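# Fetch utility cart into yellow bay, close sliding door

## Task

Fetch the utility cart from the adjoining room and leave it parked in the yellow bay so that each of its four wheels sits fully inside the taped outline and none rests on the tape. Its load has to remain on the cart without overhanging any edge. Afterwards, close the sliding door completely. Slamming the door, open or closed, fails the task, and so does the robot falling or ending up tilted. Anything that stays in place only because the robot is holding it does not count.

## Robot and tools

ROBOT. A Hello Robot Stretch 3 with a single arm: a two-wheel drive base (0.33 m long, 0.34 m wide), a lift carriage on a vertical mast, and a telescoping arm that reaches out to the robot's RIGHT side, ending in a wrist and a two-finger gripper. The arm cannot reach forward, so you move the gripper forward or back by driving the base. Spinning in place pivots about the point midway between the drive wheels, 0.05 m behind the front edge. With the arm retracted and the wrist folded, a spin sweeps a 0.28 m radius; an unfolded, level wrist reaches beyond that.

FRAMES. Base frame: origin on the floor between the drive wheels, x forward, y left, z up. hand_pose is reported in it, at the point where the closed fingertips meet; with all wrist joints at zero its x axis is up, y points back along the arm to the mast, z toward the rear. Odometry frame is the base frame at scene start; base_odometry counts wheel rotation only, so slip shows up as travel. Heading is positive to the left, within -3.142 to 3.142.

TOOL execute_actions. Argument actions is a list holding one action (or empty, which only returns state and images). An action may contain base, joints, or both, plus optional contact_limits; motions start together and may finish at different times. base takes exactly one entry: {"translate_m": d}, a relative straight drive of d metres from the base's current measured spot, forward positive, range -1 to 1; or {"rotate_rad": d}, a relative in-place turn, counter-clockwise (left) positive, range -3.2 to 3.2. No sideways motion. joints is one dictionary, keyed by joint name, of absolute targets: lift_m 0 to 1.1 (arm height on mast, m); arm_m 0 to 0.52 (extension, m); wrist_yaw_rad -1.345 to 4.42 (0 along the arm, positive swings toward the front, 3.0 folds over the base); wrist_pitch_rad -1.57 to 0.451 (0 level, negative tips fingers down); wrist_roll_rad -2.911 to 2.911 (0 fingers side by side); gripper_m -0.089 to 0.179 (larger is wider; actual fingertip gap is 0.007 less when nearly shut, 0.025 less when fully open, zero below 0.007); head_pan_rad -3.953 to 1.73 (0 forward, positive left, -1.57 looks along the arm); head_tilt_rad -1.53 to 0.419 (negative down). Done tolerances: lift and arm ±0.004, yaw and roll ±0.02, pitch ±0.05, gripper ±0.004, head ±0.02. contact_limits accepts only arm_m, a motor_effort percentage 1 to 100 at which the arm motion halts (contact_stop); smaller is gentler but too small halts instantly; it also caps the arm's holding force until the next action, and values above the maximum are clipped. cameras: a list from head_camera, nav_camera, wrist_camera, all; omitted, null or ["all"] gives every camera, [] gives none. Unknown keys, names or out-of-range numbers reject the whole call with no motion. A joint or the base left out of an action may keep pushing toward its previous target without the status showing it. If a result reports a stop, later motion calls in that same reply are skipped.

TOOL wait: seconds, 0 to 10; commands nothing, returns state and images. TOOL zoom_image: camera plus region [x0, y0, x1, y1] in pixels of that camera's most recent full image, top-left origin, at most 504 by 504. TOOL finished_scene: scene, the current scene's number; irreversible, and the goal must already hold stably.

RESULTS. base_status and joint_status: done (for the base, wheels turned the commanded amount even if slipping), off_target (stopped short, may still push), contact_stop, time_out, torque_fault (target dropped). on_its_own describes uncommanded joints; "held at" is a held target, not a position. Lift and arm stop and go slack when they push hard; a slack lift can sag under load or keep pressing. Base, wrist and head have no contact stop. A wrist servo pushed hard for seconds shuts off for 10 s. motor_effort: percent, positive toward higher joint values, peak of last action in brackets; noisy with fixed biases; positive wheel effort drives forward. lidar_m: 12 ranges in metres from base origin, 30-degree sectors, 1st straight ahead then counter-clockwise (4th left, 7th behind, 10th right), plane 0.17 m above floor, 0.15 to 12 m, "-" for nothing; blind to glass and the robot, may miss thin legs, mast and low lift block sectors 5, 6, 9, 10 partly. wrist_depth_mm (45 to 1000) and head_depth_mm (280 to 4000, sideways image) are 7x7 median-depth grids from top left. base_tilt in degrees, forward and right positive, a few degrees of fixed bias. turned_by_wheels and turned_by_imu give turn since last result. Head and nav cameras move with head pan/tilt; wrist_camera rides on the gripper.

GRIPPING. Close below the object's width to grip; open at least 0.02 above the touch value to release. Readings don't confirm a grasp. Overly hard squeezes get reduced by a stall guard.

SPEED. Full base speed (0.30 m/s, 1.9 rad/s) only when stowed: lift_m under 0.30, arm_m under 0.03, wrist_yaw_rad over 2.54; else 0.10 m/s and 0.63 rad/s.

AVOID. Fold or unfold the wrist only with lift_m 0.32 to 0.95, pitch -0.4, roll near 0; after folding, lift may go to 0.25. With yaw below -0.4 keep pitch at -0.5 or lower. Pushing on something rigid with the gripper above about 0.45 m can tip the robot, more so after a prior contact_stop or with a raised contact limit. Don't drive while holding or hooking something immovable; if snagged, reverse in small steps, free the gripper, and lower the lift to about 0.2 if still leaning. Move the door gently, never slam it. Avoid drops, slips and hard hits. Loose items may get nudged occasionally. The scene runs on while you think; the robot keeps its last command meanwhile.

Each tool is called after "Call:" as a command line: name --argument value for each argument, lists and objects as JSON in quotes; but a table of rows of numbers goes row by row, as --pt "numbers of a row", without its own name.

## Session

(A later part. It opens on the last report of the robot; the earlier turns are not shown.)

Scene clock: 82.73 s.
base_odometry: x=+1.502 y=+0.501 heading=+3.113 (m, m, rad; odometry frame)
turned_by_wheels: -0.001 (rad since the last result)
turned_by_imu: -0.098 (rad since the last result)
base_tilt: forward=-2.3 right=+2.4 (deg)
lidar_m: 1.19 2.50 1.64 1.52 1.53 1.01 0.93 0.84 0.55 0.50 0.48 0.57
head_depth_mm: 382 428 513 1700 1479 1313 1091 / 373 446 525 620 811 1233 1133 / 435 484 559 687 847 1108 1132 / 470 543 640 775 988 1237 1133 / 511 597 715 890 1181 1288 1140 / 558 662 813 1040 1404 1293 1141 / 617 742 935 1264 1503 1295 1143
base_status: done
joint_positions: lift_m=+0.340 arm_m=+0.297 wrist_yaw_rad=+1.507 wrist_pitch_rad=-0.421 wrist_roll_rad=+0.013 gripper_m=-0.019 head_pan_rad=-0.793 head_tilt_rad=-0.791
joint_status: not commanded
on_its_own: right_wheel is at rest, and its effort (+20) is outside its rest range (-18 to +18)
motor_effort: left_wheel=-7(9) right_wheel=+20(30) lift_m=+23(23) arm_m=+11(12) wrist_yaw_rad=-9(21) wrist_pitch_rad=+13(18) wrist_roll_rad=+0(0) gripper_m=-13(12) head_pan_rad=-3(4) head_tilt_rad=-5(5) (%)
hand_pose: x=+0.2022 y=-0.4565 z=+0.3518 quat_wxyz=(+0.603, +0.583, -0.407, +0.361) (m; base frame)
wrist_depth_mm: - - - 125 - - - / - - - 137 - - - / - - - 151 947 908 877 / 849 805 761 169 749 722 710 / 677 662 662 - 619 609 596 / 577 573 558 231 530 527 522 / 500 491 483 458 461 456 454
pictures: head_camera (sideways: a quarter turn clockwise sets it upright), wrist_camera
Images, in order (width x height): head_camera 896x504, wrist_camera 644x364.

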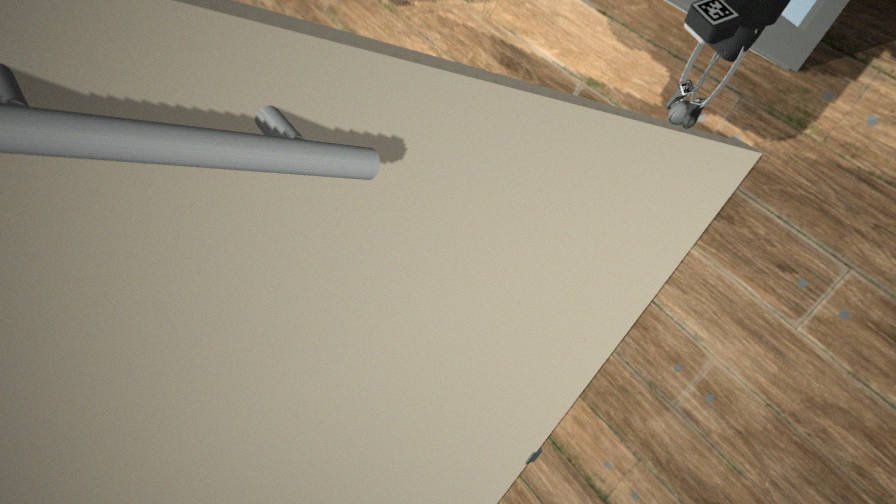

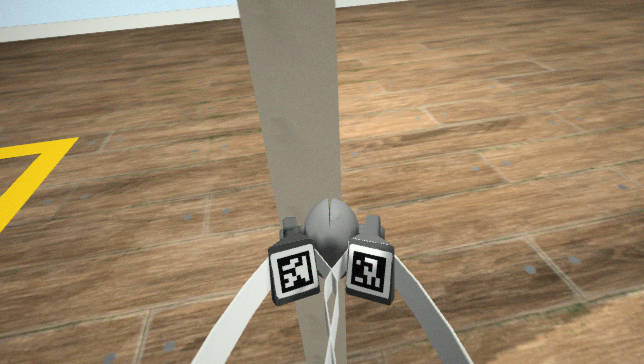

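Call:
execute_actions --actions '[{"base":{"translate_m":-0.04},"joints":{"arm_m":0.25}}]' --cameras '[]'

Call:
execute_actions --actions '[{"base":{"rotate_rad":0.10},"joints":{"wrist_yaw_rad":1.2}}]'

Scene clock: 88.07 s.
base_odometry: x=+1.542 y=+0.500 heading=+3.113 (m, m, rad; odometry frame)
turned_by_wheels: +0.000 (rad since the last result)
turned_by_imu: +0.001 (rad since the last result)
base_tilt: forward=-2.4 right=+2.4 (deg)
lidar_m: 1.21 2.48 1.64 1.51 1.47 0.97 0.89 0.84 0.56 0.50 0.50 0.58
head_depth_mm: 396 2467 2120 1756 1474 913 1104 / 413 465 535 671 1425 1313 1132 / 387 453 551 696 860 1159 1132 / 477 550 645 786 1000 1248 1135 / 518 603 725 904 1200 1290 1141 / 566 667 818 1060 1406 1299 1140 / 621 750 942 1280 1494 1305 1142
base_status: done
joint_positions: lift_m=+0.340 arm_m=+0.250 wrist_yaw_rad=+1.501 wrist_pitch_rad=-0.419 wrist_roll_rad=+0.013 gripper_m=-0.019 head_pan_rad=-0.793 head_tilt_rad=-0.791
joint_status: all done
motor_effort: left_wheel=+1(8) right_wheel=-1(16) lift_m=+23(24) arm_m=-3(12) wrist_yaw_rad=-2(11) wrist_pitch_rad=+12(13) wrist_roll_rad=+0(0) gripper_m=-12(12) head_pan_rad=-6(3) head_tilt_rad=-5(5) (%)
hand_pose: x=+0.2023 y=-0.4109 z=+0.3522 quat_wxyz=(+0.604, +0.582, -0.409, +0.360) (m; base frame)
wrist_depth_mm: - - - 225 167 - - / - - - 258 - - - / - - - 307 867 901 876 / 828 815 782 372 696 724 721 / 683 669 645 - 617 615 595 / 582 569 556 462 531 528 508 / 493 488 486 466 454 460 457
pictures: none
No camera images: the call's "cameras" was empty. Leave "cameras" out to get every camera's image.

Scene clock: 89.07 s.
base_odometry: x=+1.542 y=+0.500 heading=-3.071 (m, m, rad; odometry frame)
turned_by_wheels: +0.100 (rad since the last result)
turned_by_imu: +0.101 (rad since the last result)
base_tilt: forward=-2.3 right=+2.4 (deg)
lidar_m: 1.81 2.21 1.58 1.51 1.31 0.93 0.89 0.75 0.54 0.50 0.50 0.63
head_depth_mm: 407 454 522 1623 1470 1321 1109 / 381 454 544 658 810 1215 1131 / 479 544 629 750 920 1200 1133 / 525 604 712 868 1103 1260 1135 / 579 677 818 1027 1389 1290 1136 / 650 774 965 1262 1459 1299 1139 / 736 902 1170 1643 1496 1297 1138
base_status: done
joint_positions: lift_m=+0.340 arm_m=+0.250 wrist_yaw_rad=+1.202 wrist_pitch_rad=-0.419 wrist_roll_rad=+0.013 gripper_m=-0.019 head_pan_rad=-0.793 head_tilt_rad=-0.791
joint_status: all done
motor_effort: left_wheel=-2(3) right_wheel=+2(3) lift_m=+23(24) arm_m=-2(3) wrist_yaw_rad=-3(5) wrist_pitch_rad=+12(12) wrist_roll_rad=-1(0) gripper_m=-11(10) head_pan_rad=-4(5) head_tilt_rad=-5(5) (%)
hand_pose: x=+0.1878 y=-0.4762 z=+0.3523 quat_wxyz=(+0.651, +0.514, -0.491, +0.266) (m; base frame)
wrist_depth_mm: - - 134 135 - - - / - - 190 147 - - - / - - 326 162 938 935 878 / 851 813 729 178 761 718 715 / 690 662 620 - 626 612 590 / 583 571 543 250 525 523 521 / 495 494 484 373 470 460 455
pictures: head_camera (sideways: a quarter turn clockwise sets it upright), nav_camera (sideways: a quarter turn counterclockwise sets it upright), wrist_camera
Images, in order (width x height): head_camera 896x504, nav_camera 672x504, wrist_camera 644x364.

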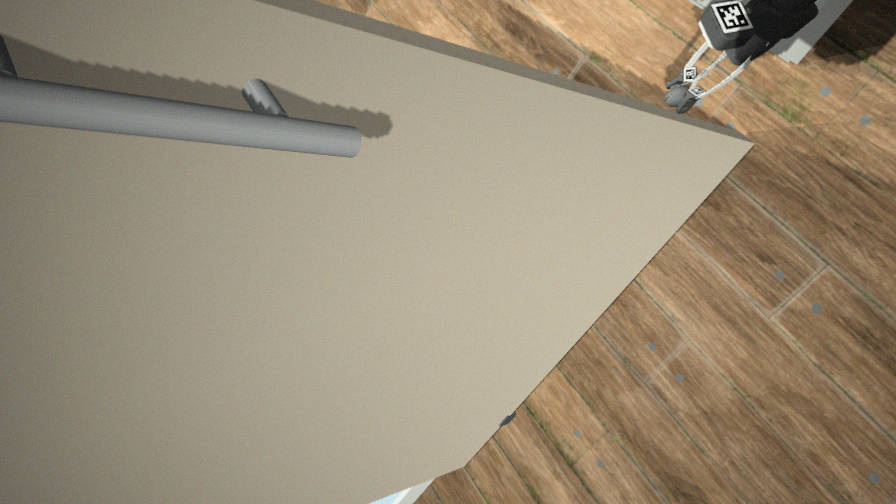

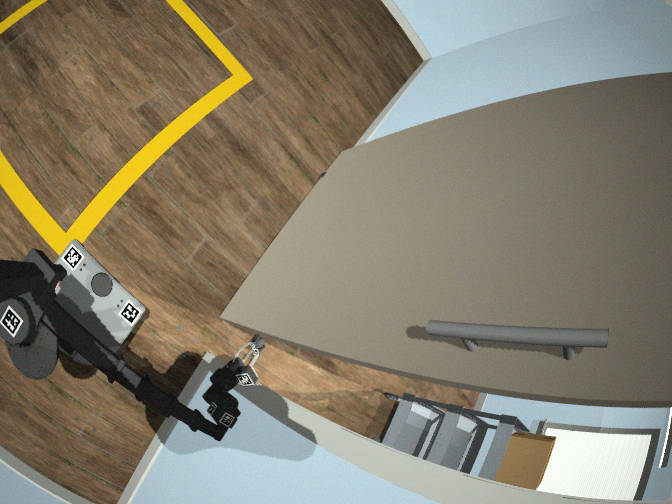

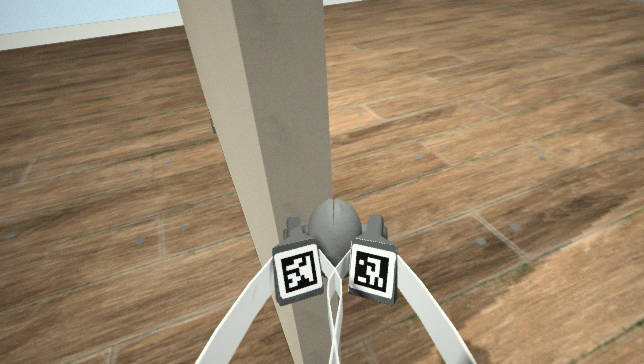

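Call:
execute_actions --actions '[{"joints":{"arm_m":0.225}}]' --cameras '[]'

Call:
execute_actions --actions '[{"base":{"translate_m":0.12}}]' --cameras '["wrist_camera","head_camera"]'

Scene clock: 92.57 s.
base_odometry: x=+1.542 y=+0.500 heading=-3.071 (m, m, rad; odometry frame)
turned_by_wheels: +0.000 (rad since the last result)
turned_by_imu: +0.000 (rad since the last result)
base_tilt: forward=-2.4 right=+2.4 (deg)
lidar_m: 1.81 2.20 1.58 1.51 1.30 0.94 0.89 0.75 0.54 0.50 0.50 0.63
head_depth_mm: 407 454 523 1622 1476 1301 1110 / 382 454 542 660 810 1203 1130 / 479 545 630 748 921 1196 1136 / 525 603 713 862 1109 1270 1137 / 580 680 817 1028 1386 1287 1135 / 649 777 962 1271 1449 1298 1136 / 735 903 1161 1653 1504 1304 1136
base_status: not commanded
joint_positions: lift_m=+0.340 arm_m=+0.225 wrist_yaw_rad=+1.202 wrist_pitch_rad=-0.419 wrist_roll_rad=+0.013 gripper_m=-0.019 head_pan_rad=-0.793 head_tilt_rad=-0.791
joint_status: all done
motor_effort: left_wheel=-2(2) right_wheel=+2(2) lift_m=+23(23) arm_m=-2(3) wrist_yaw_rad=-2(2) wrist_pitch_rad=+12(12) wrist_roll_rad=+0(0) gripper_m=-10(10) head_pan_rad=-4(3) head_tilt_rad=-5(5) (%)
hand_pose: x=+0.1877 y=-0.4513 z=+0.3523 quat_wxyz=(+0.651, +0.514, -0.491, +0.266) (m; base frame)
wrist_depth_mm: - - 300 134 - - - / - - 425 149 - - - / - - 722 165 923 920 872 / 828 826 766 189 748 730 720 / 680 669 643 - 632 609 593 / 581 565 552 257 535 526 515 / 503 497 483 349 470 462 449
pictures: none
No camera images: the call's "cameras" was empty. Leave "cameras" out to get every camera's image.

Scene clock: 95.67 s.
base_odometry: x=+1.422 y=+0.492 heading=-3.071 (m, m, rad; odometry frame)
turned_by_wheels: +0.000 (rad since the last result)
turned_by_imu: -0.052 (rad since the last result)
base_tilt: forward=-2.4 right=+2.4 (deg)
lidar_m: 1.52 2.35 1.62 1.52 1.55 1.07 1.01 0.78 0.54 0.50 0.48 0.59
head_depth_mm: 388 433 501 1647 1476 1300 1113 / 363 440 526 628 780 1232 1133 / 450 511 581 706 873 1136 1132 / 489 565 666 808 1027 1271 1136 / 535 625 753 938 1255 1292 1138 / 592 705 865 1130 1439 1290 1134 / 660 805 1021 1408 1502 1292 1138
base_status: done
joint_positions: lift_m=+0.340 arm_m=+0.225 wrist_yaw_rad=+1.202 wrist_pitch_rad=-0.419 wrist_roll_rad=+0.013 gripper_m=-0.019 head_pan_rad=-0.793 head_tilt_rad=-0.792
joint_status: not commanded
motor_effort: left_wheel=+1(6) right_wheel=-1(26) lift_m=+23(23) arm_m=+3(4) wrist_yaw_rad=-2(49) wrist_pitch_rad=+12(20) wrist_roll_rad=+0(0) gripper_m=-11(14) head_pan_rad=-6(3) head_tilt_rad=-5(5) (%)
hand_pose: x=+0.1877 y=-0.4507 z=+0.3522 quat_wxyz=(+0.651, +0.514, -0.491, +0.266) (m; base frame)
wrist_depth_mm: - - 170 132 - - - / - - 221 144 - - - / - - 322 159 918 904 875 / 827 786 570 176 751 728 716 / 673 685 641 - 618 614 597 / 566 571 563 249 526 518 520 / 503 491 481 307 461 462 449
pictures: head_camera (sideways: a quarter turn clockwise sets it upright), wrist_camera
Images, in order (width x height): head_camera 896x504, wrist_camera 644x364.

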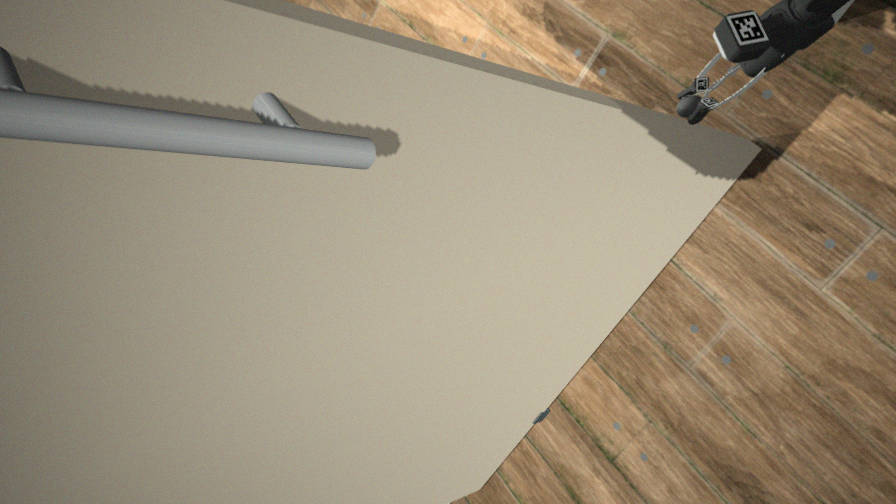

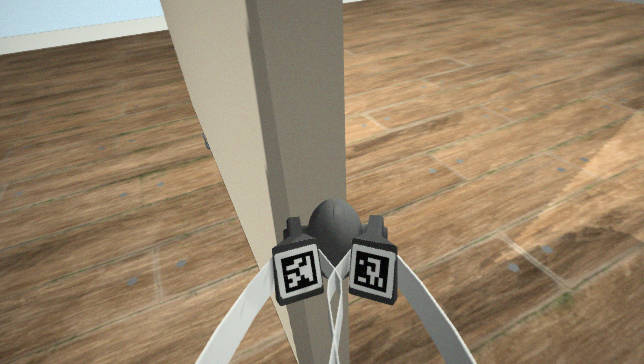

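Call:
execute_actions --actions '[{"base":{"rotate_rad":0.09},"joints":{"arm_m":0.235}}]' --cameras '[]'

Call:
execute_actions --actions '[{"base":{"translate_m":0.2}}]' --cameras '["wrist_camera","head_camera"]'

Scene clock: 107.27 s.
base_odometry: x=+1.422 y=+0.492 heading=-2.981 (m, m, rad; odometry frame)
turned_by_wheels: +0.090 (rad since the last result)
turned_by_imu: +0.059 (rad since the last result)
base_tilt: forward=-2.3 right=+2.4 (deg)
lidar_m: 1.81 2.20 1.59 1.52 1.45 1.04 1.00 0.73 0.53 0.50 0.49 0.63
head_depth_mm: 402 448 513 1610 1476 1308 1099 / 379 444 535 650 800 1222 1129 / 474 538 622 740 911 1186 1138 / 518 597 704 854 1093 1261 1138 / 574 673 809 1020 1376 1293 1138 / 641 767 955 1263 1467 1294 1138 / 732 896 1159 1651 1498 1295 1139
base_status: done
joint_positions: lift_m=+0.340 arm_m=+0.235 wrist_yaw_rad=+1.202 wrist_pitch_rad=-0.420 wrist_roll_rad=+0.013 gripper_m=-0.019 head_pan_rad=-0.793 head_tilt_rad=-0.792
joint_status: all done
motor_effort: left_wheel=-1(13) right_wheel=+1(31) lift_m=+23(23) arm_m=+4(8) wrist_yaw_rad=-2(8) wrist_pitch_rad=+12(23) wrist_roll_rad=-1(1) gripper_m=-11(12) head_pan_rad=-3(3) head_tilt_rad=-5(5) (%)
hand_pose: x=+0.1877 y=-0.4606 z=+0.3521 quat_wxyz=(+0.651, +0.514, -0.491, +0.266) (m; base frame)
wrist_depth_mm: - - 202 129 - - - / - - 290 141 - - - / - - 513 155 935 897 888 / 860 814 751 173 737 747 710 / 690 657 627 - 625 607 611 / 574 564 562 243 522 522 509 / 499 491 481 333 465 458 449
pictures: none
No camera images: the call's "cameras" was empty. Leave "cameras" out to get every camera's image.

Scene clock: 110.33 s.
base_odometry: x=+1.225 y=+0.460 heading=-2.981 (m, m, rad; odometry frame)
turned_by_wheels: +0.000 (rad since the last result)
turned_by_imu: -0.045 (rad since the last result)
base_tilt: forward=-2.4 right=+2.4 (deg)
lidar_m: 1.54 2.33 1.63 1.53 1.57 1.26 1.19 0.75 0.54 1.63 0.47 0.59
head_depth_mm: 381 425 489 1653 1488 1300 1108 / 354 431 508 615 760 1235 1128 / 442 503 569 695 856 1120 1135 / 480 555 653 797 1017 1261 1137 / 527 616 743 929 1250 1287 1140 / 584 696 862 1122 1435 1296 1138 / 653 799 1018 1420 1501 1304 1140
base_status: done
joint_positions: lift_m=+0.340 arm_m=+0.235 wrist_yaw_rad=+1.198 wrist_pitch_rad=-0.420 wrist_roll_rad=+0.013 gripper_m=-0.019 head_pan_rad=-0.793 head_tilt_rad=-0.792
joint_status: not commanded
motor_effort: left_wheel=+0(6) right_wheel=-1(25) lift_m=+24(23) arm_m=+3(4) wrist_yaw_rad=+3(44) wrist_pitch_rad=+12(32) wrist_roll_rad=+0(0) gripper_m=-12(14) head_pan_rad=-4(4) head_tilt_rad=-4(5) (%)
hand_pose: x=+0.1874 y=-0.4615 z=+0.3521 quat_wxyz=(+0.651, +0.513, -0.492, +0.265) (m; base frame)
wrist_depth_mm: - - 115 - - - - / - - 129 - - - - / - - 146 876 951 898 898 / 828 833 261 712 753 734 716 / 688 668 616 - 620 599 597 / 579 563 557 515 538 523 519 / 487 488 480 266 469 460 453
pictures: head_camera (sideways: a quarter turn clockwise sets it upright), wrist_camera
Images, in order (width x height): head_camera 896x504, wrist_camera 644x364.

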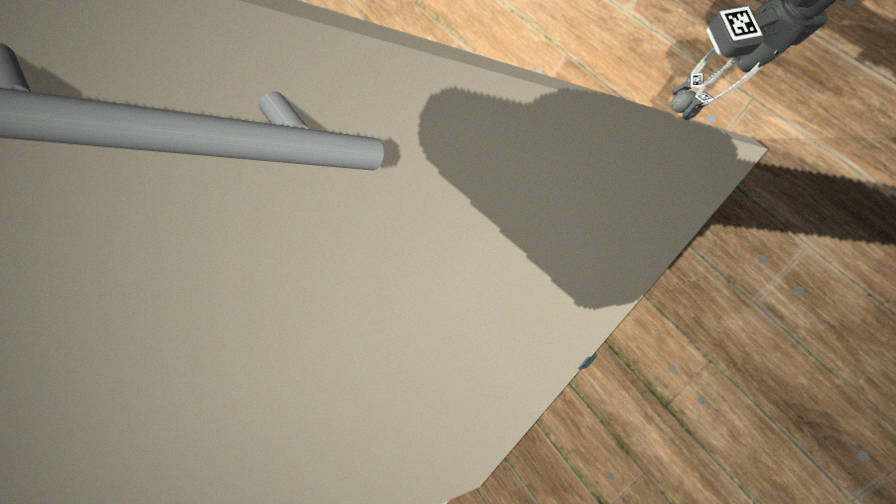

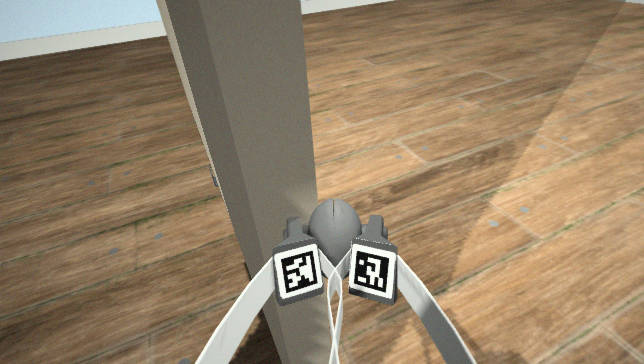

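Call:
execute_actions --actions '[{"base":{"translate_m":-0.04}}]' --cameras '[]'

Call:
execute_actions --actions '[{"base":{"rotate_rad":0.06},"joints":{"arm_m":0.195}}]' --cameras '["wrist_camera"]'

Scene clock: 113.90 s.
base_odometry: x=+1.264 y=+0.466 heading=-2.981 (m, m, rad; odometry frame)
turned_by_wheels: +0.000 (rad since the last result)
turned_by_imu: +0.001 (rad since the last result)
base_tilt: forward=-2.4 right=+2.4 (deg)
lidar_m: 1.55 2.32 1.62 1.53 1.56 1.22 1.15 0.76 0.53 0.63 0.49 0.59
head_depth_mm: 388 457 2081 1756 1482 1305 1110 / 411 463 530 635 1389 1283 1132 / 385 452 562 698 863 1126 1134 / 485 559 659 801 1024 1262 1138 / 533 621 749 934 1258 1283 1140 / 589 700 865 1130 1442 1287 1141 / 659 802 1028 1417 1497 1295 1139
base_status: done
joint_positions: lift_m=+0.340 arm_m=+0.235 wrist_yaw_rad=+1.198 wrist_pitch_rad=-0.420 wrist_roll_rad=+0.013 gripper_m=-0.019 head_pan_rad=-0.793 head_tilt_rad=-0.792
joint_status: not commanded
motor_effort: left_wheel=+1(3) right_wheel=+0(5) lift_m=+23(23) arm_m=+3(3) wrist_yaw_rad=+3(3) wrist_pitch_rad=+12(12) wrist_roll_rad=+0(0) gripper_m=-11(11) head_pan_rad=-4(4) head_tilt_rad=-5(4) (%)
hand_pose: x=+0.1874 y=-0.4615 z=+0.3521 quat_wxyz=(+0.651, +0.513, -0.492, +0.265) (m; base frame)
wrist_depth_mm: - - 151 - - - - / - - 167 - - - - / - - 189 965 949 896 895 / 843 788 312 743 755 727 713 / 687 676 615 - 632 616 598 / 591 572 557 510 532 527 509 / 498 497 479 445 469 456 453
pictures: none
No camera images: the call's "cameras" was empty. Leave "cameras" out to get every camera's image.

Scene clock: 115.27 s.
base_odometry: x=+1.264 y=+0.466 heading=-2.921 (m, m, rad; odometry frame)
turned_by_wheels: +0.060 (rad since the last result)
turned_by_imu: +0.060 (rad since the last result)
base_tilt: forward=-2.4 right=+2.4 (deg)
lidar_m: 1.89 2.18 1.59 1.53 1.58 1.20 1.16 0.71 0.53 1.63 0.49 0.62
head_depth_mm: 397 443 516 1657 1472 1301 1094 / 381 465 549 643 792 1233 1130 / 469 533 604 731 898 1168 1131 / 515 593 701 851 1098 1265 1137 / 573 675 813 1022 1390 1288 1137 / 644 773 959 1277 1473 1298 1139 / 736 909 1185 1652 1498 1298 1142
base_status: done
joint_positions: lift_m=+0.340 arm_m=+0.195 wrist_yaw_rad=+1.199 wrist_pitch_rad=-0.419 wrist_roll_rad=+0.013 gripper_m=-0.019 head_pan_rad=-0.793 head_tilt_rad=-0.792
joint_status: all done
motor_effort: left_wheel=-2(4) right_wheel=+1(4) lift_m=+24(23) arm_m=-2(1) wrist_yaw_rad=+2(2) wrist_pitch_rad=+12(12) wrist_roll_rad=-1(0) gripper_m=-11(12) head_pan_rad=-3(5) head_tilt_rad=-5(5) (%)
hand_pose: x=+0.1875 y=-0.4219 z=+0.3522 quat_wxyz=(+0.651, +0.513, -0.492, +0.265) (m; base frame)
wrist_depth_mm: - - 464 153 - - - / - - 696 173 - - - / - - 934 196 930 895 893 / 859 806 778 227 724 727 732 / 681 673 661 - 632 603 588 / 579 575 561 302 527 522 514 / 497 493 484 452 456 459 448
pictures: wrist_camera
Images, in order (width x height): wrist_camera 644x364.

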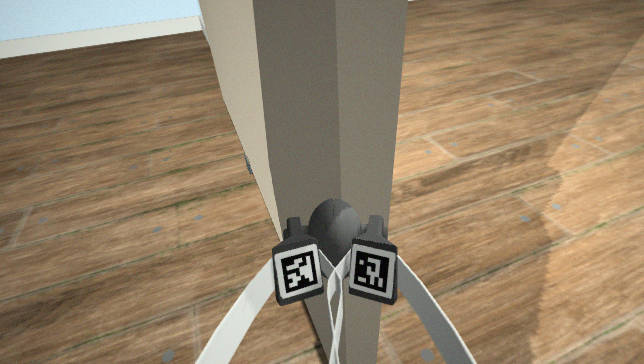

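Call:
execute_actions --actions '[{"base":{"translate_m":0.2}}]' --cameras '["wrist_camera","head_camera"]'

Scene clock: 120.80 s.
base_odometry: x=+1.069 y=+0.422 heading=-2.921 (m, m, rad; odometry frame)
turned_by_wheels: +0.000 (rad since the last result)
turned_by_imu: -0.045 (rad since the last result)
base_tilt: forward=-2.4 right=+2.4 (deg)
lidar_m: 1.59 2.30 1.62 1.54 1.57 1.42 1.34 0.73 0.62 1.62 0.47 0.59
head_depth_mm: 378 423 477 606 1472 1284 1092 / 348 407 482 613 737 1226 1131 / 443 502 582 691 856 1114 1130 / 482 556 656 798 1018 1257 1135 / 531 620 746 941 1262 1290 1139 / 590 705 868 1138 1458 1298 1136 / 665 812 1041 1454 1503 1294 1142
base_status: done
joint_positions: lift_m=+0.340 arm_m=+0.195 wrist_yaw_rad=+1.248 wrist_pitch_rad=-0.432 wrist_roll_rad=+0.013 gripper_m=-0.019 head_pan_rad=-0.793 head_tilt_rad=-0.792
joint_status: not commanded
on_its_own: wrist_yaw_rad is held at +1.246, not at your +1.200, by its stall guard, which is not easing now
motor_effort: left_wheel=-1(13) right_wheel=+6(28) lift_m=+22(23) arm_m=+3(3) wrist_yaw_rad=-3(36) wrist_pitch_rad=+19(29) wrist_roll_rad=+0(0) gripper_m=-11(14) head_pan_rad=-3(5) head_tilt_rad=-4(5) (%)
hand_pose: x=+0.1897 y=-0.4105 z=+0.3495 quat_wxyz=(+0.646, +0.528, -0.476, +0.277) (m; base frame)
wrist_depth_mm: - - 441 142 119 - - / - - 672 160 131 - - / - - 896 183 147 870 866 / 801 796 771 214 169 720 707 / 674 667 645 - 595 606 589 / 575 563 552 310 519 521 517 / 496 484 481 448 446 453 452
pictures: head_camera (sideways: a quarter turn clockwise sets it upright), wrist_camera
Images, in order (width x height): head_camera 896x504, wrist_camera 644x364.

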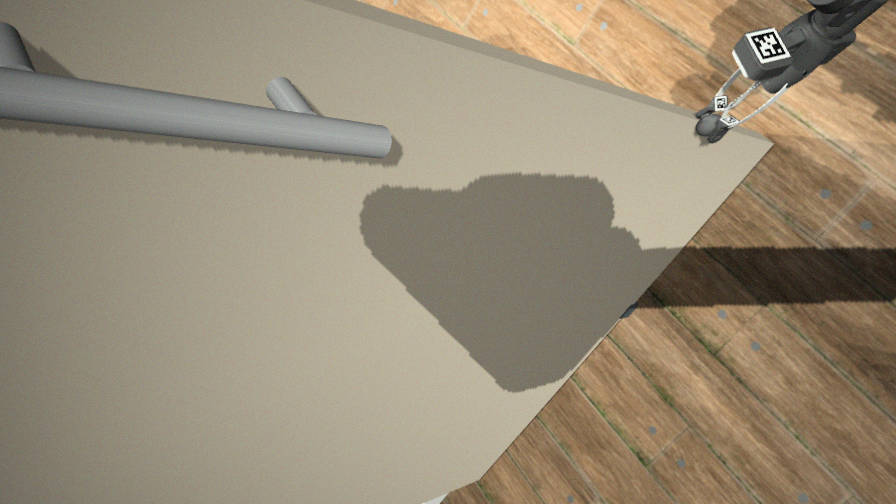

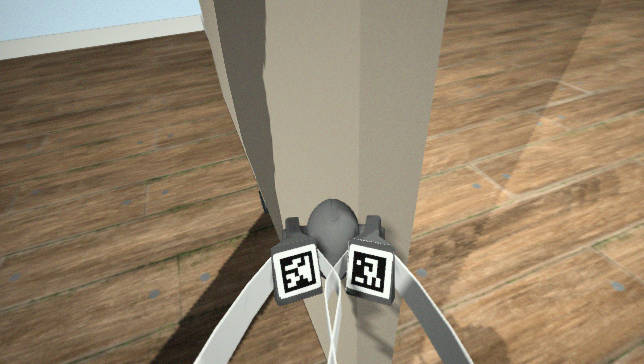

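Call:
execute_actions --actions '[{"base":{"translate_m":-0.06},"joints":{"wrist_yaw_rad":1.24}}]' --cameras '[]'

Call:
execute_actions --actions '[{"base":{"rotate_rad":0.03},"joints":{"arm_m":0.22,"wrist_yaw_rad":1.2}}]' --cameras '["wrist_camera","head_camera"]'

Scene clock: 125.33 s.
base_odometry: x=+1.128 y=+0.436 heading=-2.921 (m, m, rad; odometry frame)
turned_by_wheels: +0.000 (rad since the last result)
turned_by_imu: +0.001 (rad since the last result)
base_tilt: forward=-2.4 right=+2.4 (deg)
lidar_m: 1.61 2.30 1.62 1.53 1.57 1.35 1.29 0.74 0.59 1.62 0.49 0.59
head_depth_mm: 388 472 2077 1747 1479 1287 1088 / 411 463 529 648 1411 1308 1131 / 396 455 552 700 865 1123 1133 / 486 561 662 803 1028 1259 1136 / 535 627 752 952 1270 1292 1137 / 595 709 877 1148 1456 1293 1139 / 669 818 1052 1472 1516 1297 1130
base_status: done
joint_positions: lift_m=+0.340 arm_m=+0.195 wrist_yaw_rad=+1.242 wrist_pitch_rad=-0.420 wrist_roll_rad=+0.013 gripper_m=-0.019 head_pan_rad=-0.793 head_tilt_rad=-0.792
joint_status: all done
motor_effort: left_wheel=+1(4) right_wheel=-1(7) lift_m=+22(22) arm_m=+4(4) wrist_yaw_rad=-2(9) wrist_pitch_rad=+12(19) wrist_roll_rad=+0(0) gripper_m=-10(11) head_pan_rad=-5(4) head_tilt_rad=-4(4) (%)
hand_pose: x=+0.1908 y=-0.4123 z=+0.3522 quat_wxyz=(+0.645, +0.524, -0.481, +0.279) (m; base frame)
wrist_depth_mm: - - 440 171 - - - / - - 647 187 - - - / - - 910 212 945 915 877 / 819 813 762 239 746 744 706 / 683 654 643 - 620 614 595 / 567 567 555 331 536 524 526 / 492 491 489 451 471 458 450
pictures: none
No camera images: the call's "cameras" was empty. Leave "cameras" out to get every camera's image.

Scene clock: 126.47 s.
base_odometry: x=+1.128 y=+0.436 heading=-2.891 (m, m, rad; odometry frame)
turned_by_wheels: +0.030 (rad since the last result)
turned_by_imu: +0.030 (rad since the last result)
base_tilt: forward=-2.4 right=+2.4 (deg)
lidar_m: 1.77 2.23 1.60 1.53 1.58 1.34 1.28 0.71 0.59 1.63 0.49 0.61
head_depth_mm: 388 444 1936 1751 1470 1299 1106 / 420 472 540 639 921 1264 1125 / 391 500 577 714 882 1144 1136 / 503 579 682 829 1058 1260 1137 / 556 651 783 986 1339 1294 1142 / 621 745 924 1224 1469 1295 1140 / 706 868 1124 1596 1499 1299 1139
base_status: done
joint_positions: lift_m=+0.340 arm_m=+0.220 wrist_yaw_rad=+1.202 wrist_pitch_rad=-0.419 wrist_roll_rad=+0.013 gripper_m=-0.019 head_pan_rad=-0.793 head_tilt_rad=-0.792
joint_status: all done
motor_effort: left_wheel=-1(4) right_wheel=+1(3) lift_m=+22(22) arm_m=+4(5) wrist_yaw_rad=-2(4) wrist_pitch_rad=+12(12) wrist_roll_rad=+0(0) gripper_m=-11(11) head_pan_rad=-4(4) head_tilt_rad=-4(4) (%)
hand_pose: x=+0.1877 y=-0.4457 z=+0.3523 quat_wxyz=(+0.651, +0.514, -0.491, +0.266) (m; base frame)
wrist_depth_mm: - - 212 159 - - - / - - 304 174 - - - / - - 534 192 974 916 900 / 838 826 730 211 744 739 727 / 672 685 637 - 623 606 599 / 582 561 561 324 531 527 518 / 500 485 482 445 468 466 457
pictures: head_camera (sideways: a quarter turn clockwise sets it upright), wrist_camera
Images, in order (width x height): head_camera 896x504, wrist_camera 644x364.

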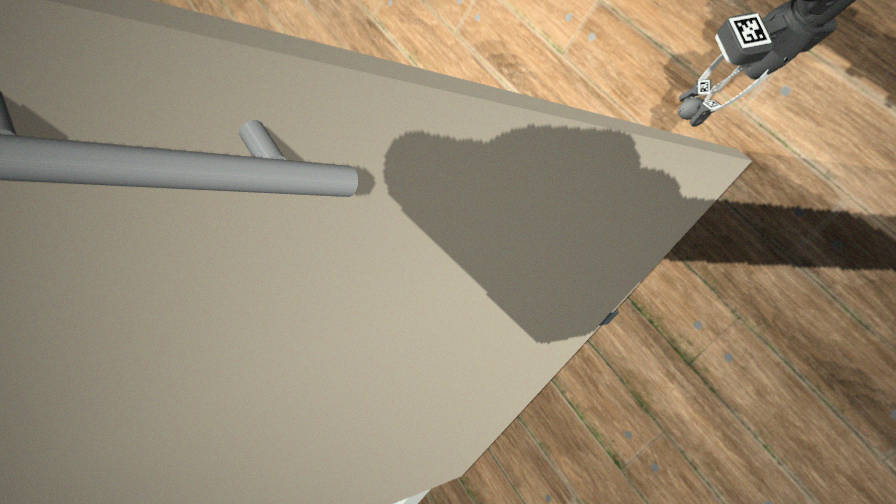

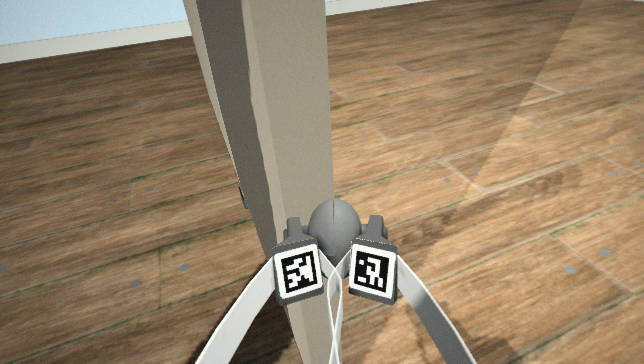

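Call:
execute_actions --actions '[{"base":{"translate_m":0.17}}]'

Scene clock: 134.67 s.
base_odometry: x=+0.963 y=+0.394 heading=-2.891 (m, m, rad; odometry frame)
turned_by_wheels: +0.000 (rad since the last result)
turned_by_imu: -0.038 (rad since the last result)
base_tilt: forward=-2.3 right=+2.4 (deg)
lidar_m: 1.54 2.33 1.63 1.54 1.58 1.53 1.45 0.71 0.69 1.62 0.46 0.57
head_depth_mm: 373 416 479 1664 1473 1306 1107 / 348 430 506 603 744 1211 1126 / 432 484 560 681 839 1095 1128 / 473 544 641 781 998 1240 1135 / 518 606 730 918 1218 1292 1135 / 576 686 847 1109 1434 1298 1142 / 645 788 1006 1402 1504 1296 1143
base_status: done
joint_positions: lift_m=+0.340 arm_m=+0.220 wrist_yaw_rad=+1.202 wrist_pitch_rad=-0.424 wrist_roll_rad=+0.013 gripper_m=-0.019 head_pan_rad=-0.793 head_tilt_rad=-0.793
joint_status: not commanded
motor_effort: left_wheel=+0(12) right_wheel=+1(30) lift_m=+22(22) arm_m=+3(4) wrist_yaw_rad=-3(8) wrist_pitch_rad=+15(32) wrist_roll_rad=-1(0) gripper_m=-10(12) head_pan_rad=-4(3) head_tilt_rad=-4(5) (%)
hand_pose: x=+0.1872 y=-0.4455 z=+0.3512 quat_wxyz=(+0.651, +0.515, -0.490, +0.265) (m; base frame)
wrist_depth_mm: - - 118 126 - - - / - - 144 139 - - - / - - 217 152 925 878 872 / 821 792 453 167 743 724 713 / 677 660 603 - 627 611 588 / 575 559 552 232 532 525 514 / 493 486 483 294 458 462 453
pictures: head_camera (sideways: a quarter turn clockwise sets it upright), nav_camera (sideways: a quarter turn counterclockwise sets it upright), wrist_camera
Images, in order (width x height): head_camera 896x504, nav_camera 672x504, wrist_camera 644x364.

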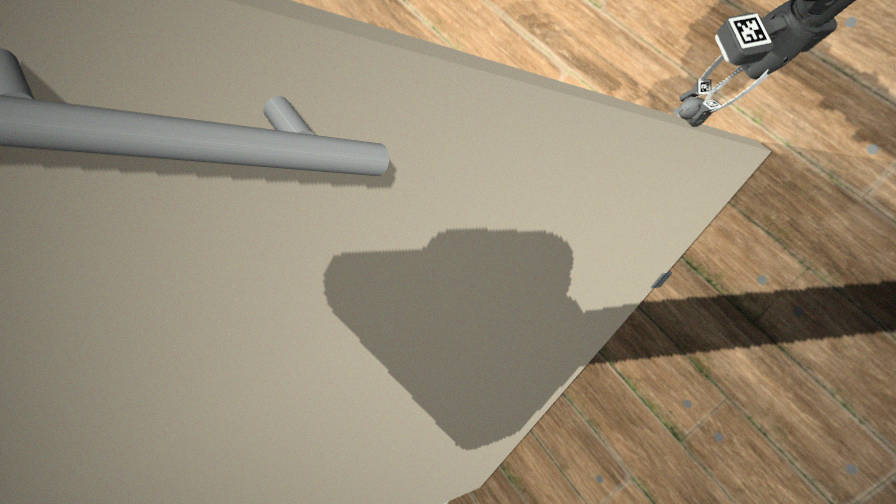

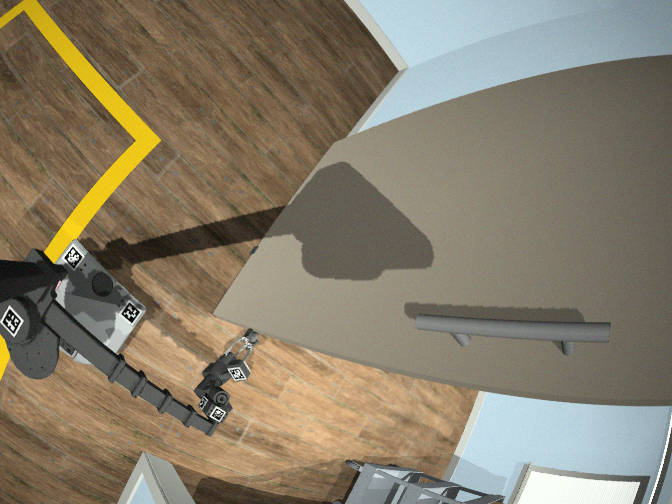

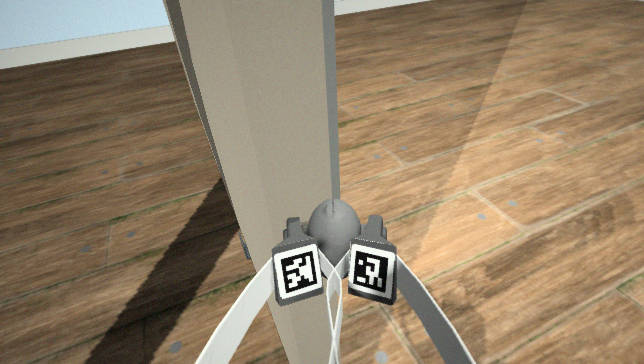

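Call:
execute_actions --actions '[{"base":{"translate_m":-0.03}}]' --cameras '[]'

Call:
execute_actions --actions '[{"base":{"rotate_rad":0.04},"joints":{"arm_m":0.2}}]' --cameras '["wrist_camera"]'

Call:
execute_actions --actions '[{"base":{"translate_m":0.11}}]'

Scene clock: 139.83 s.
base_odometry: x=+0.992 y=+0.401 heading=-2.891 (m, m, rad; odometry frame)
turned_by_wheels: +0.000 (rad since the last result)
turned_by_imu: +0.001 (rad since the last result)
base_tilt: forward=-2.4 right=+2.3 (deg)
lidar_m: 1.55 2.33 1.62 1.54 1.58 1.49 1.42 0.74 0.67 1.62 0.48 0.58
head_depth_mm: 374 430 2003 1742 1477 1304 1105 / 403 453 518 619 1388 1259 1124 / 378 434 551 682 841 1098 1134 / 474 546 645 783 999 1243 1133 / 522 612 735 923 1233 1288 1139 / 578 687 851 1110 1434 1290 1144 / 649 794 1009 1416 1491 1296 1142
base_status: done
joint_positions: lift_m=+0.340 arm_m=+0.220 wrist_yaw_rad=+1.202 wrist_pitch_rad=-0.420 wrist_roll_rad=+0.013 gripper_m=-0.019 head_pan_rad=-0.793 head_tilt_rad=-0.793
joint_status: not commanded
motor_effort: left_wheel=+1(4) right_wheel=-2(4) lift_m=+22(22) arm_m=+3(4) wrist_yaw_rad=-2(3) wrist_pitch_rad=+12(15) wrist_roll_rad=+0(0) gripper_m=-11(11) head_pan_rad=-3(4) head_tilt_rad=-4(4) (%)
hand_pose: x=+0.1877 y=-0.4457 z=+0.3522 quat_wxyz=(+0.651, +0.514, -0.491, +0.266) (m; base frame)
wrist_depth_mm: - - 144 452 - - - / - - 162 500 - - - / - - 235 536 909 892 867 / 840 817 475 586 746 735 708 / 678 665 616 - 620 611 590 / 583 566 565 507 524 523 506 / 494 491 477 332 466 464 452
pictures: none
No camera images: the call's "cameras" was empty. Leave "cameras" out to get every camera's image.

Scene clock: 140.87 s.
base_odometry: x=+0.992 y=+0.401 heading=-2.851 (m, m, rad; odometry frame)
turned_by_wheels: +0.040 (rad since the last result)
turned_by_imu: +0.040 (rad since the last result)
base_tilt: forward=-2.4 right=+2.4 (deg)
lidar_m: 1.76 2.23 1.61 1.54 1.59 1.48 1.42 0.68 0.67 1.62 0.48 0.60
head_depth_mm: 383 428 506 1702 1472 1298 1089 / 389 456 532 621 788 1236 1132 / 451 504 580 706 871 1128 1136 / 494 570 670 820 1050 1266 1139 / 548 643 771 974 1317 1299 1140 / 614 735 910 1206 1465 1288 1142 / 697 858 1107 1581 1491 1297 1143
base_status: done
joint_positions: lift_m=+0.340 arm_m=+0.200 wrist_yaw_rad=+1.201 wrist_pitch_rad=-0.419 wrist_roll_rad=+0.013 gripper_m=-0.019 head_pan_rad=-0.793 head_tilt_rad=-0.793
joint_status: all done
motor_effort: left_wheel=-1(4) right_wheel=+2(2) lift_m=+22(22) arm_m=-3(2) wrist_yaw_rad=-2(3) wrist_pitch_rad=+12(12) wrist_roll_rad=+0(0) gripper_m=-12(11) head_pan_rad=-4(3) head_tilt_rad=-4(4) (%)
hand_pose: x=+0.1877 y=-0.4263 z=+0.3523 quat_wxyz=(+0.651, +0.514, -0.491, +0.266) (m; base frame)
wrist_depth_mm: - - 310 137 - - - / - - 445 151 - - - / - - 794 168 958 929 911 / 825 822 753 193 761 720 711 / 681 666 638 - 631 626 604 / 570 574 557 260 538 523 513 / 505 490 481 353 466 456 443
pictures: wrist_camera
Images, in order (width x height): wrist_camera 644x364.

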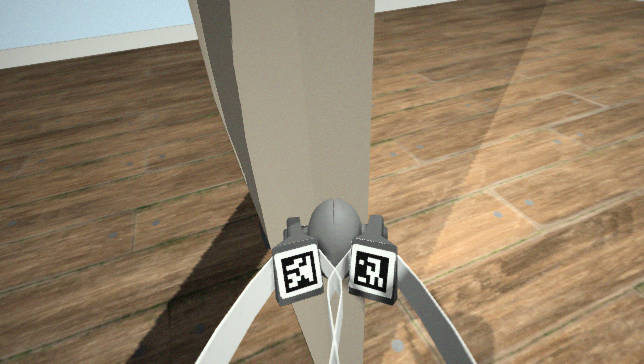

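Scene clock: 143.77 s.
base_odometry: x=+0.887 y=+0.369 heading=-2.851 (m, m, rad; odometry frame)
turned_by_wheels: +0.000 (rad since the last result)
turned_by_imu: -0.051 (rad since the last result)
base_tilt: forward=-2.4 right=+2.4 (deg)
lidar_m: 1.31 2.29 1.64 1.54 1.58 1.61 1.52 0.74 0.75 1.63 0.46 0.56
head_depth_mm: 367 409 493 1695 1472 1301 1099 / 382 443 507 594 776 1240 1133 / 417 457 495 670 824 1073 1133 / 463 534 626 767 980 1242 1135 / 508 593 716 895 1202 1288 1140 / 561 667 823 1080 1424 1289 1134 / 629 764 974 1351 1504 1307 1141
base_status: done
joint_positions: lift_m=+0.340 arm_m=+0.200 wrist_yaw_rad=+1.202 wrist_pitch_rad=-0.420 wrist_roll_rad=+0.013 gripper_m=-0.019 head_pan_rad=-0.793 head_tilt_rad=-0.793
joint_status: not commanded
motor_effort: left_wheel=+1(6) right_wheel=-2(30) lift_m=+22(22) arm_m=+3(4) wrist_yaw_rad=-3(44) wrist_pitch_rad=+12(22) wrist_roll_rad=+0(0) gripper_m=-11(15) head_pan_rad=-5(4) head_tilt_rad=-4(4) (%)
hand_pose: x=+0.1877 y=-0.4257 z=+0.3522 quat_wxyz=(+0.651, +0.514, -0.491, +0.266) (m; base frame)
wrist_depth_mm: - - 179 132 - - - / - - 236 144 - - - / - - 346 159 934 924 883 / 844 821 619 178 737 728 710 / 686 661 630 - 628 606 605 / 578 567 560 250 530 518 515 / 504 494 481 314 471 459 453
pictures: head_camera (sideways: a quarter turn clockwise sets it upright), nav_camera (sideways: a quarter turn counterclockwise sets it upright), wrist_camera
Images, in order (width x height): head_camera 896x504, nav_camera 672x504, wrist_camera 644x364.

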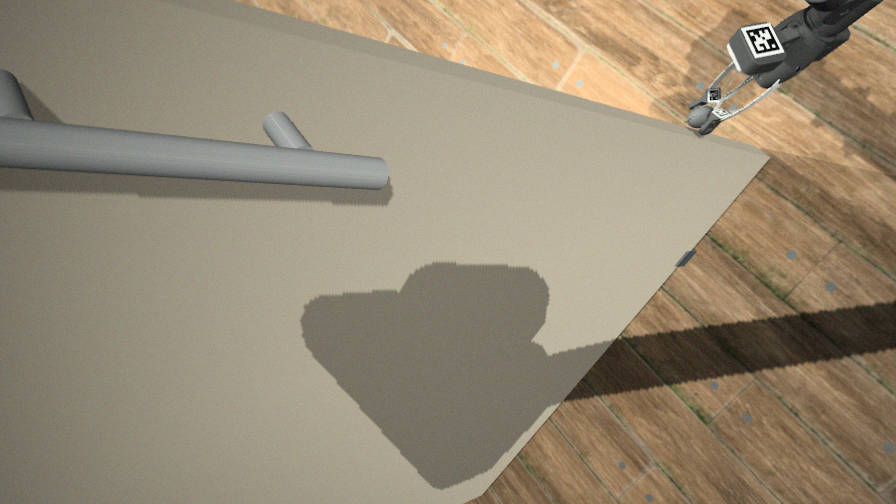

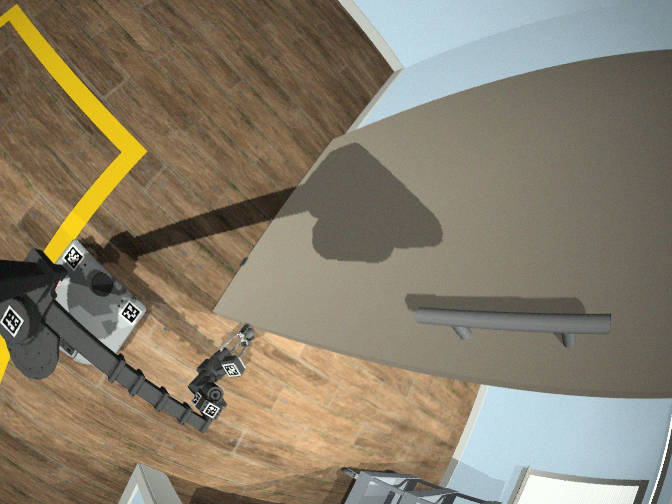

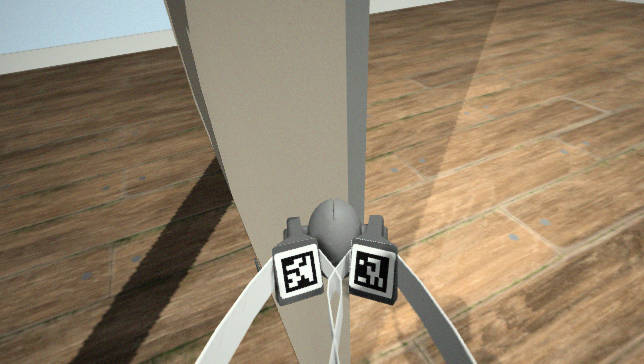

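Call:
execute_actions --actions '[{"base":{"translate_m":-0.05},"joints":{"head_pan_rad":-1.75,"head_tilt_rad":-0.6}}]'

Scene clock: 150.50 s.
base_odometry: x=+0.935 y=+0.384 heading=-2.851 (m, m, rad; odometry frame)
turned_by_wheels: +0.000 (rad since the last result)
turned_by_imu: +0.001 (rad since the last result)
base_tilt: forward=-2.4 right=+2.4 (deg)
lidar_m: 1.32 2.35 1.63 1.54 1.57 1.56 1.47 0.72 0.71 1.63 0.49 0.57
head_depth_mm: 2509 2640 2670 2180 1724 1355 1179 / 2916 3162 2993 2202 1720 1432 1213 / 2925 3095 2571 2093 1729 1422 1244 / 2744 1830 2146 2096 1742 1420 1271 / 2646 1766 2022 2104 1728 1442 1250 / 2679 2943 3025 2209 1750 1437 1248 / 2632 2891 3032 2214 1750 1438 1217
base_status: done
joint_positions: lift_m=+0.340 arm_m=+0.200 wrist_yaw_rad=+1.202 wrist_pitch_rad=-0.419 wrist_roll_rad=+0.013 gripper_m=-0.019 head_pan_rad=-1.743 head_tilt_rad=-0.606
joint_status: all done
motor_effort: left_wheel=+1(2) right_wheel=-2(4) lift_m=+22(22) arm_m=+3(3) wrist_yaw_rad=-2(2) wrist_pitch_rad=+12(12) wrist_roll_rad=+0(0) gripper_m=-11(10) head_pan_rad=-5(48) head_tilt_rad=+4(22) (%)
hand_pose: x=+0.1877 y=-0.4257 z=+0.3522 quat_wxyz=(+0.651, +0.514, -0.491, +0.266) (m; base frame)
wrist_depth_mm: - - 199 393 - - - / - - 261 428 - - - / - - 382 466 952 912 878 / 824 817 689 525 747 726 718 / 689 670 636 - 630 611 600 / 579 564 565 514 539 531 514 / 497 485 485 452 467 458 456
pictures: head_camera (sideways: a quarter turn clockwise sets it upright), nav_camera (sideways: a quarter turn counterclockwise sets it upright), wrist_camera
Images, in order (width x height): head_camera 896x504, nav_camera 672x504, wrist_camera 644x364.

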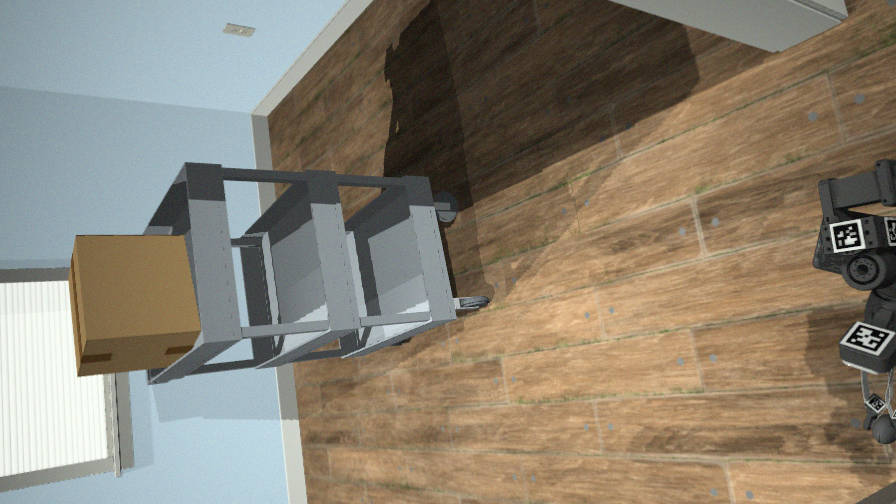

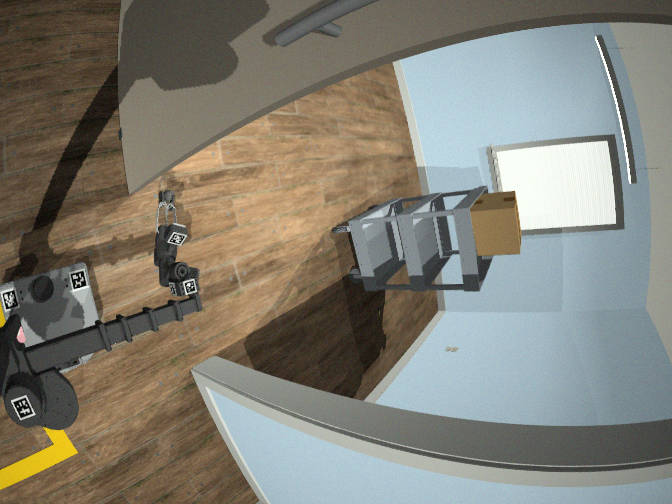

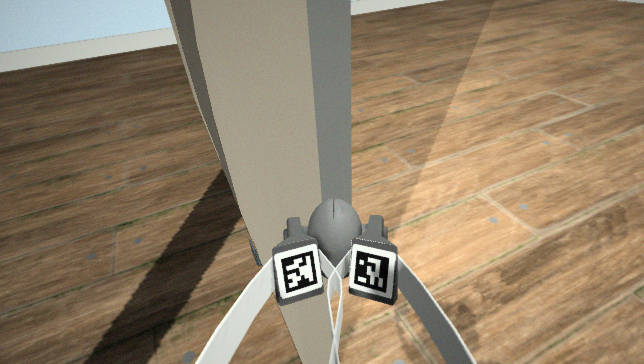

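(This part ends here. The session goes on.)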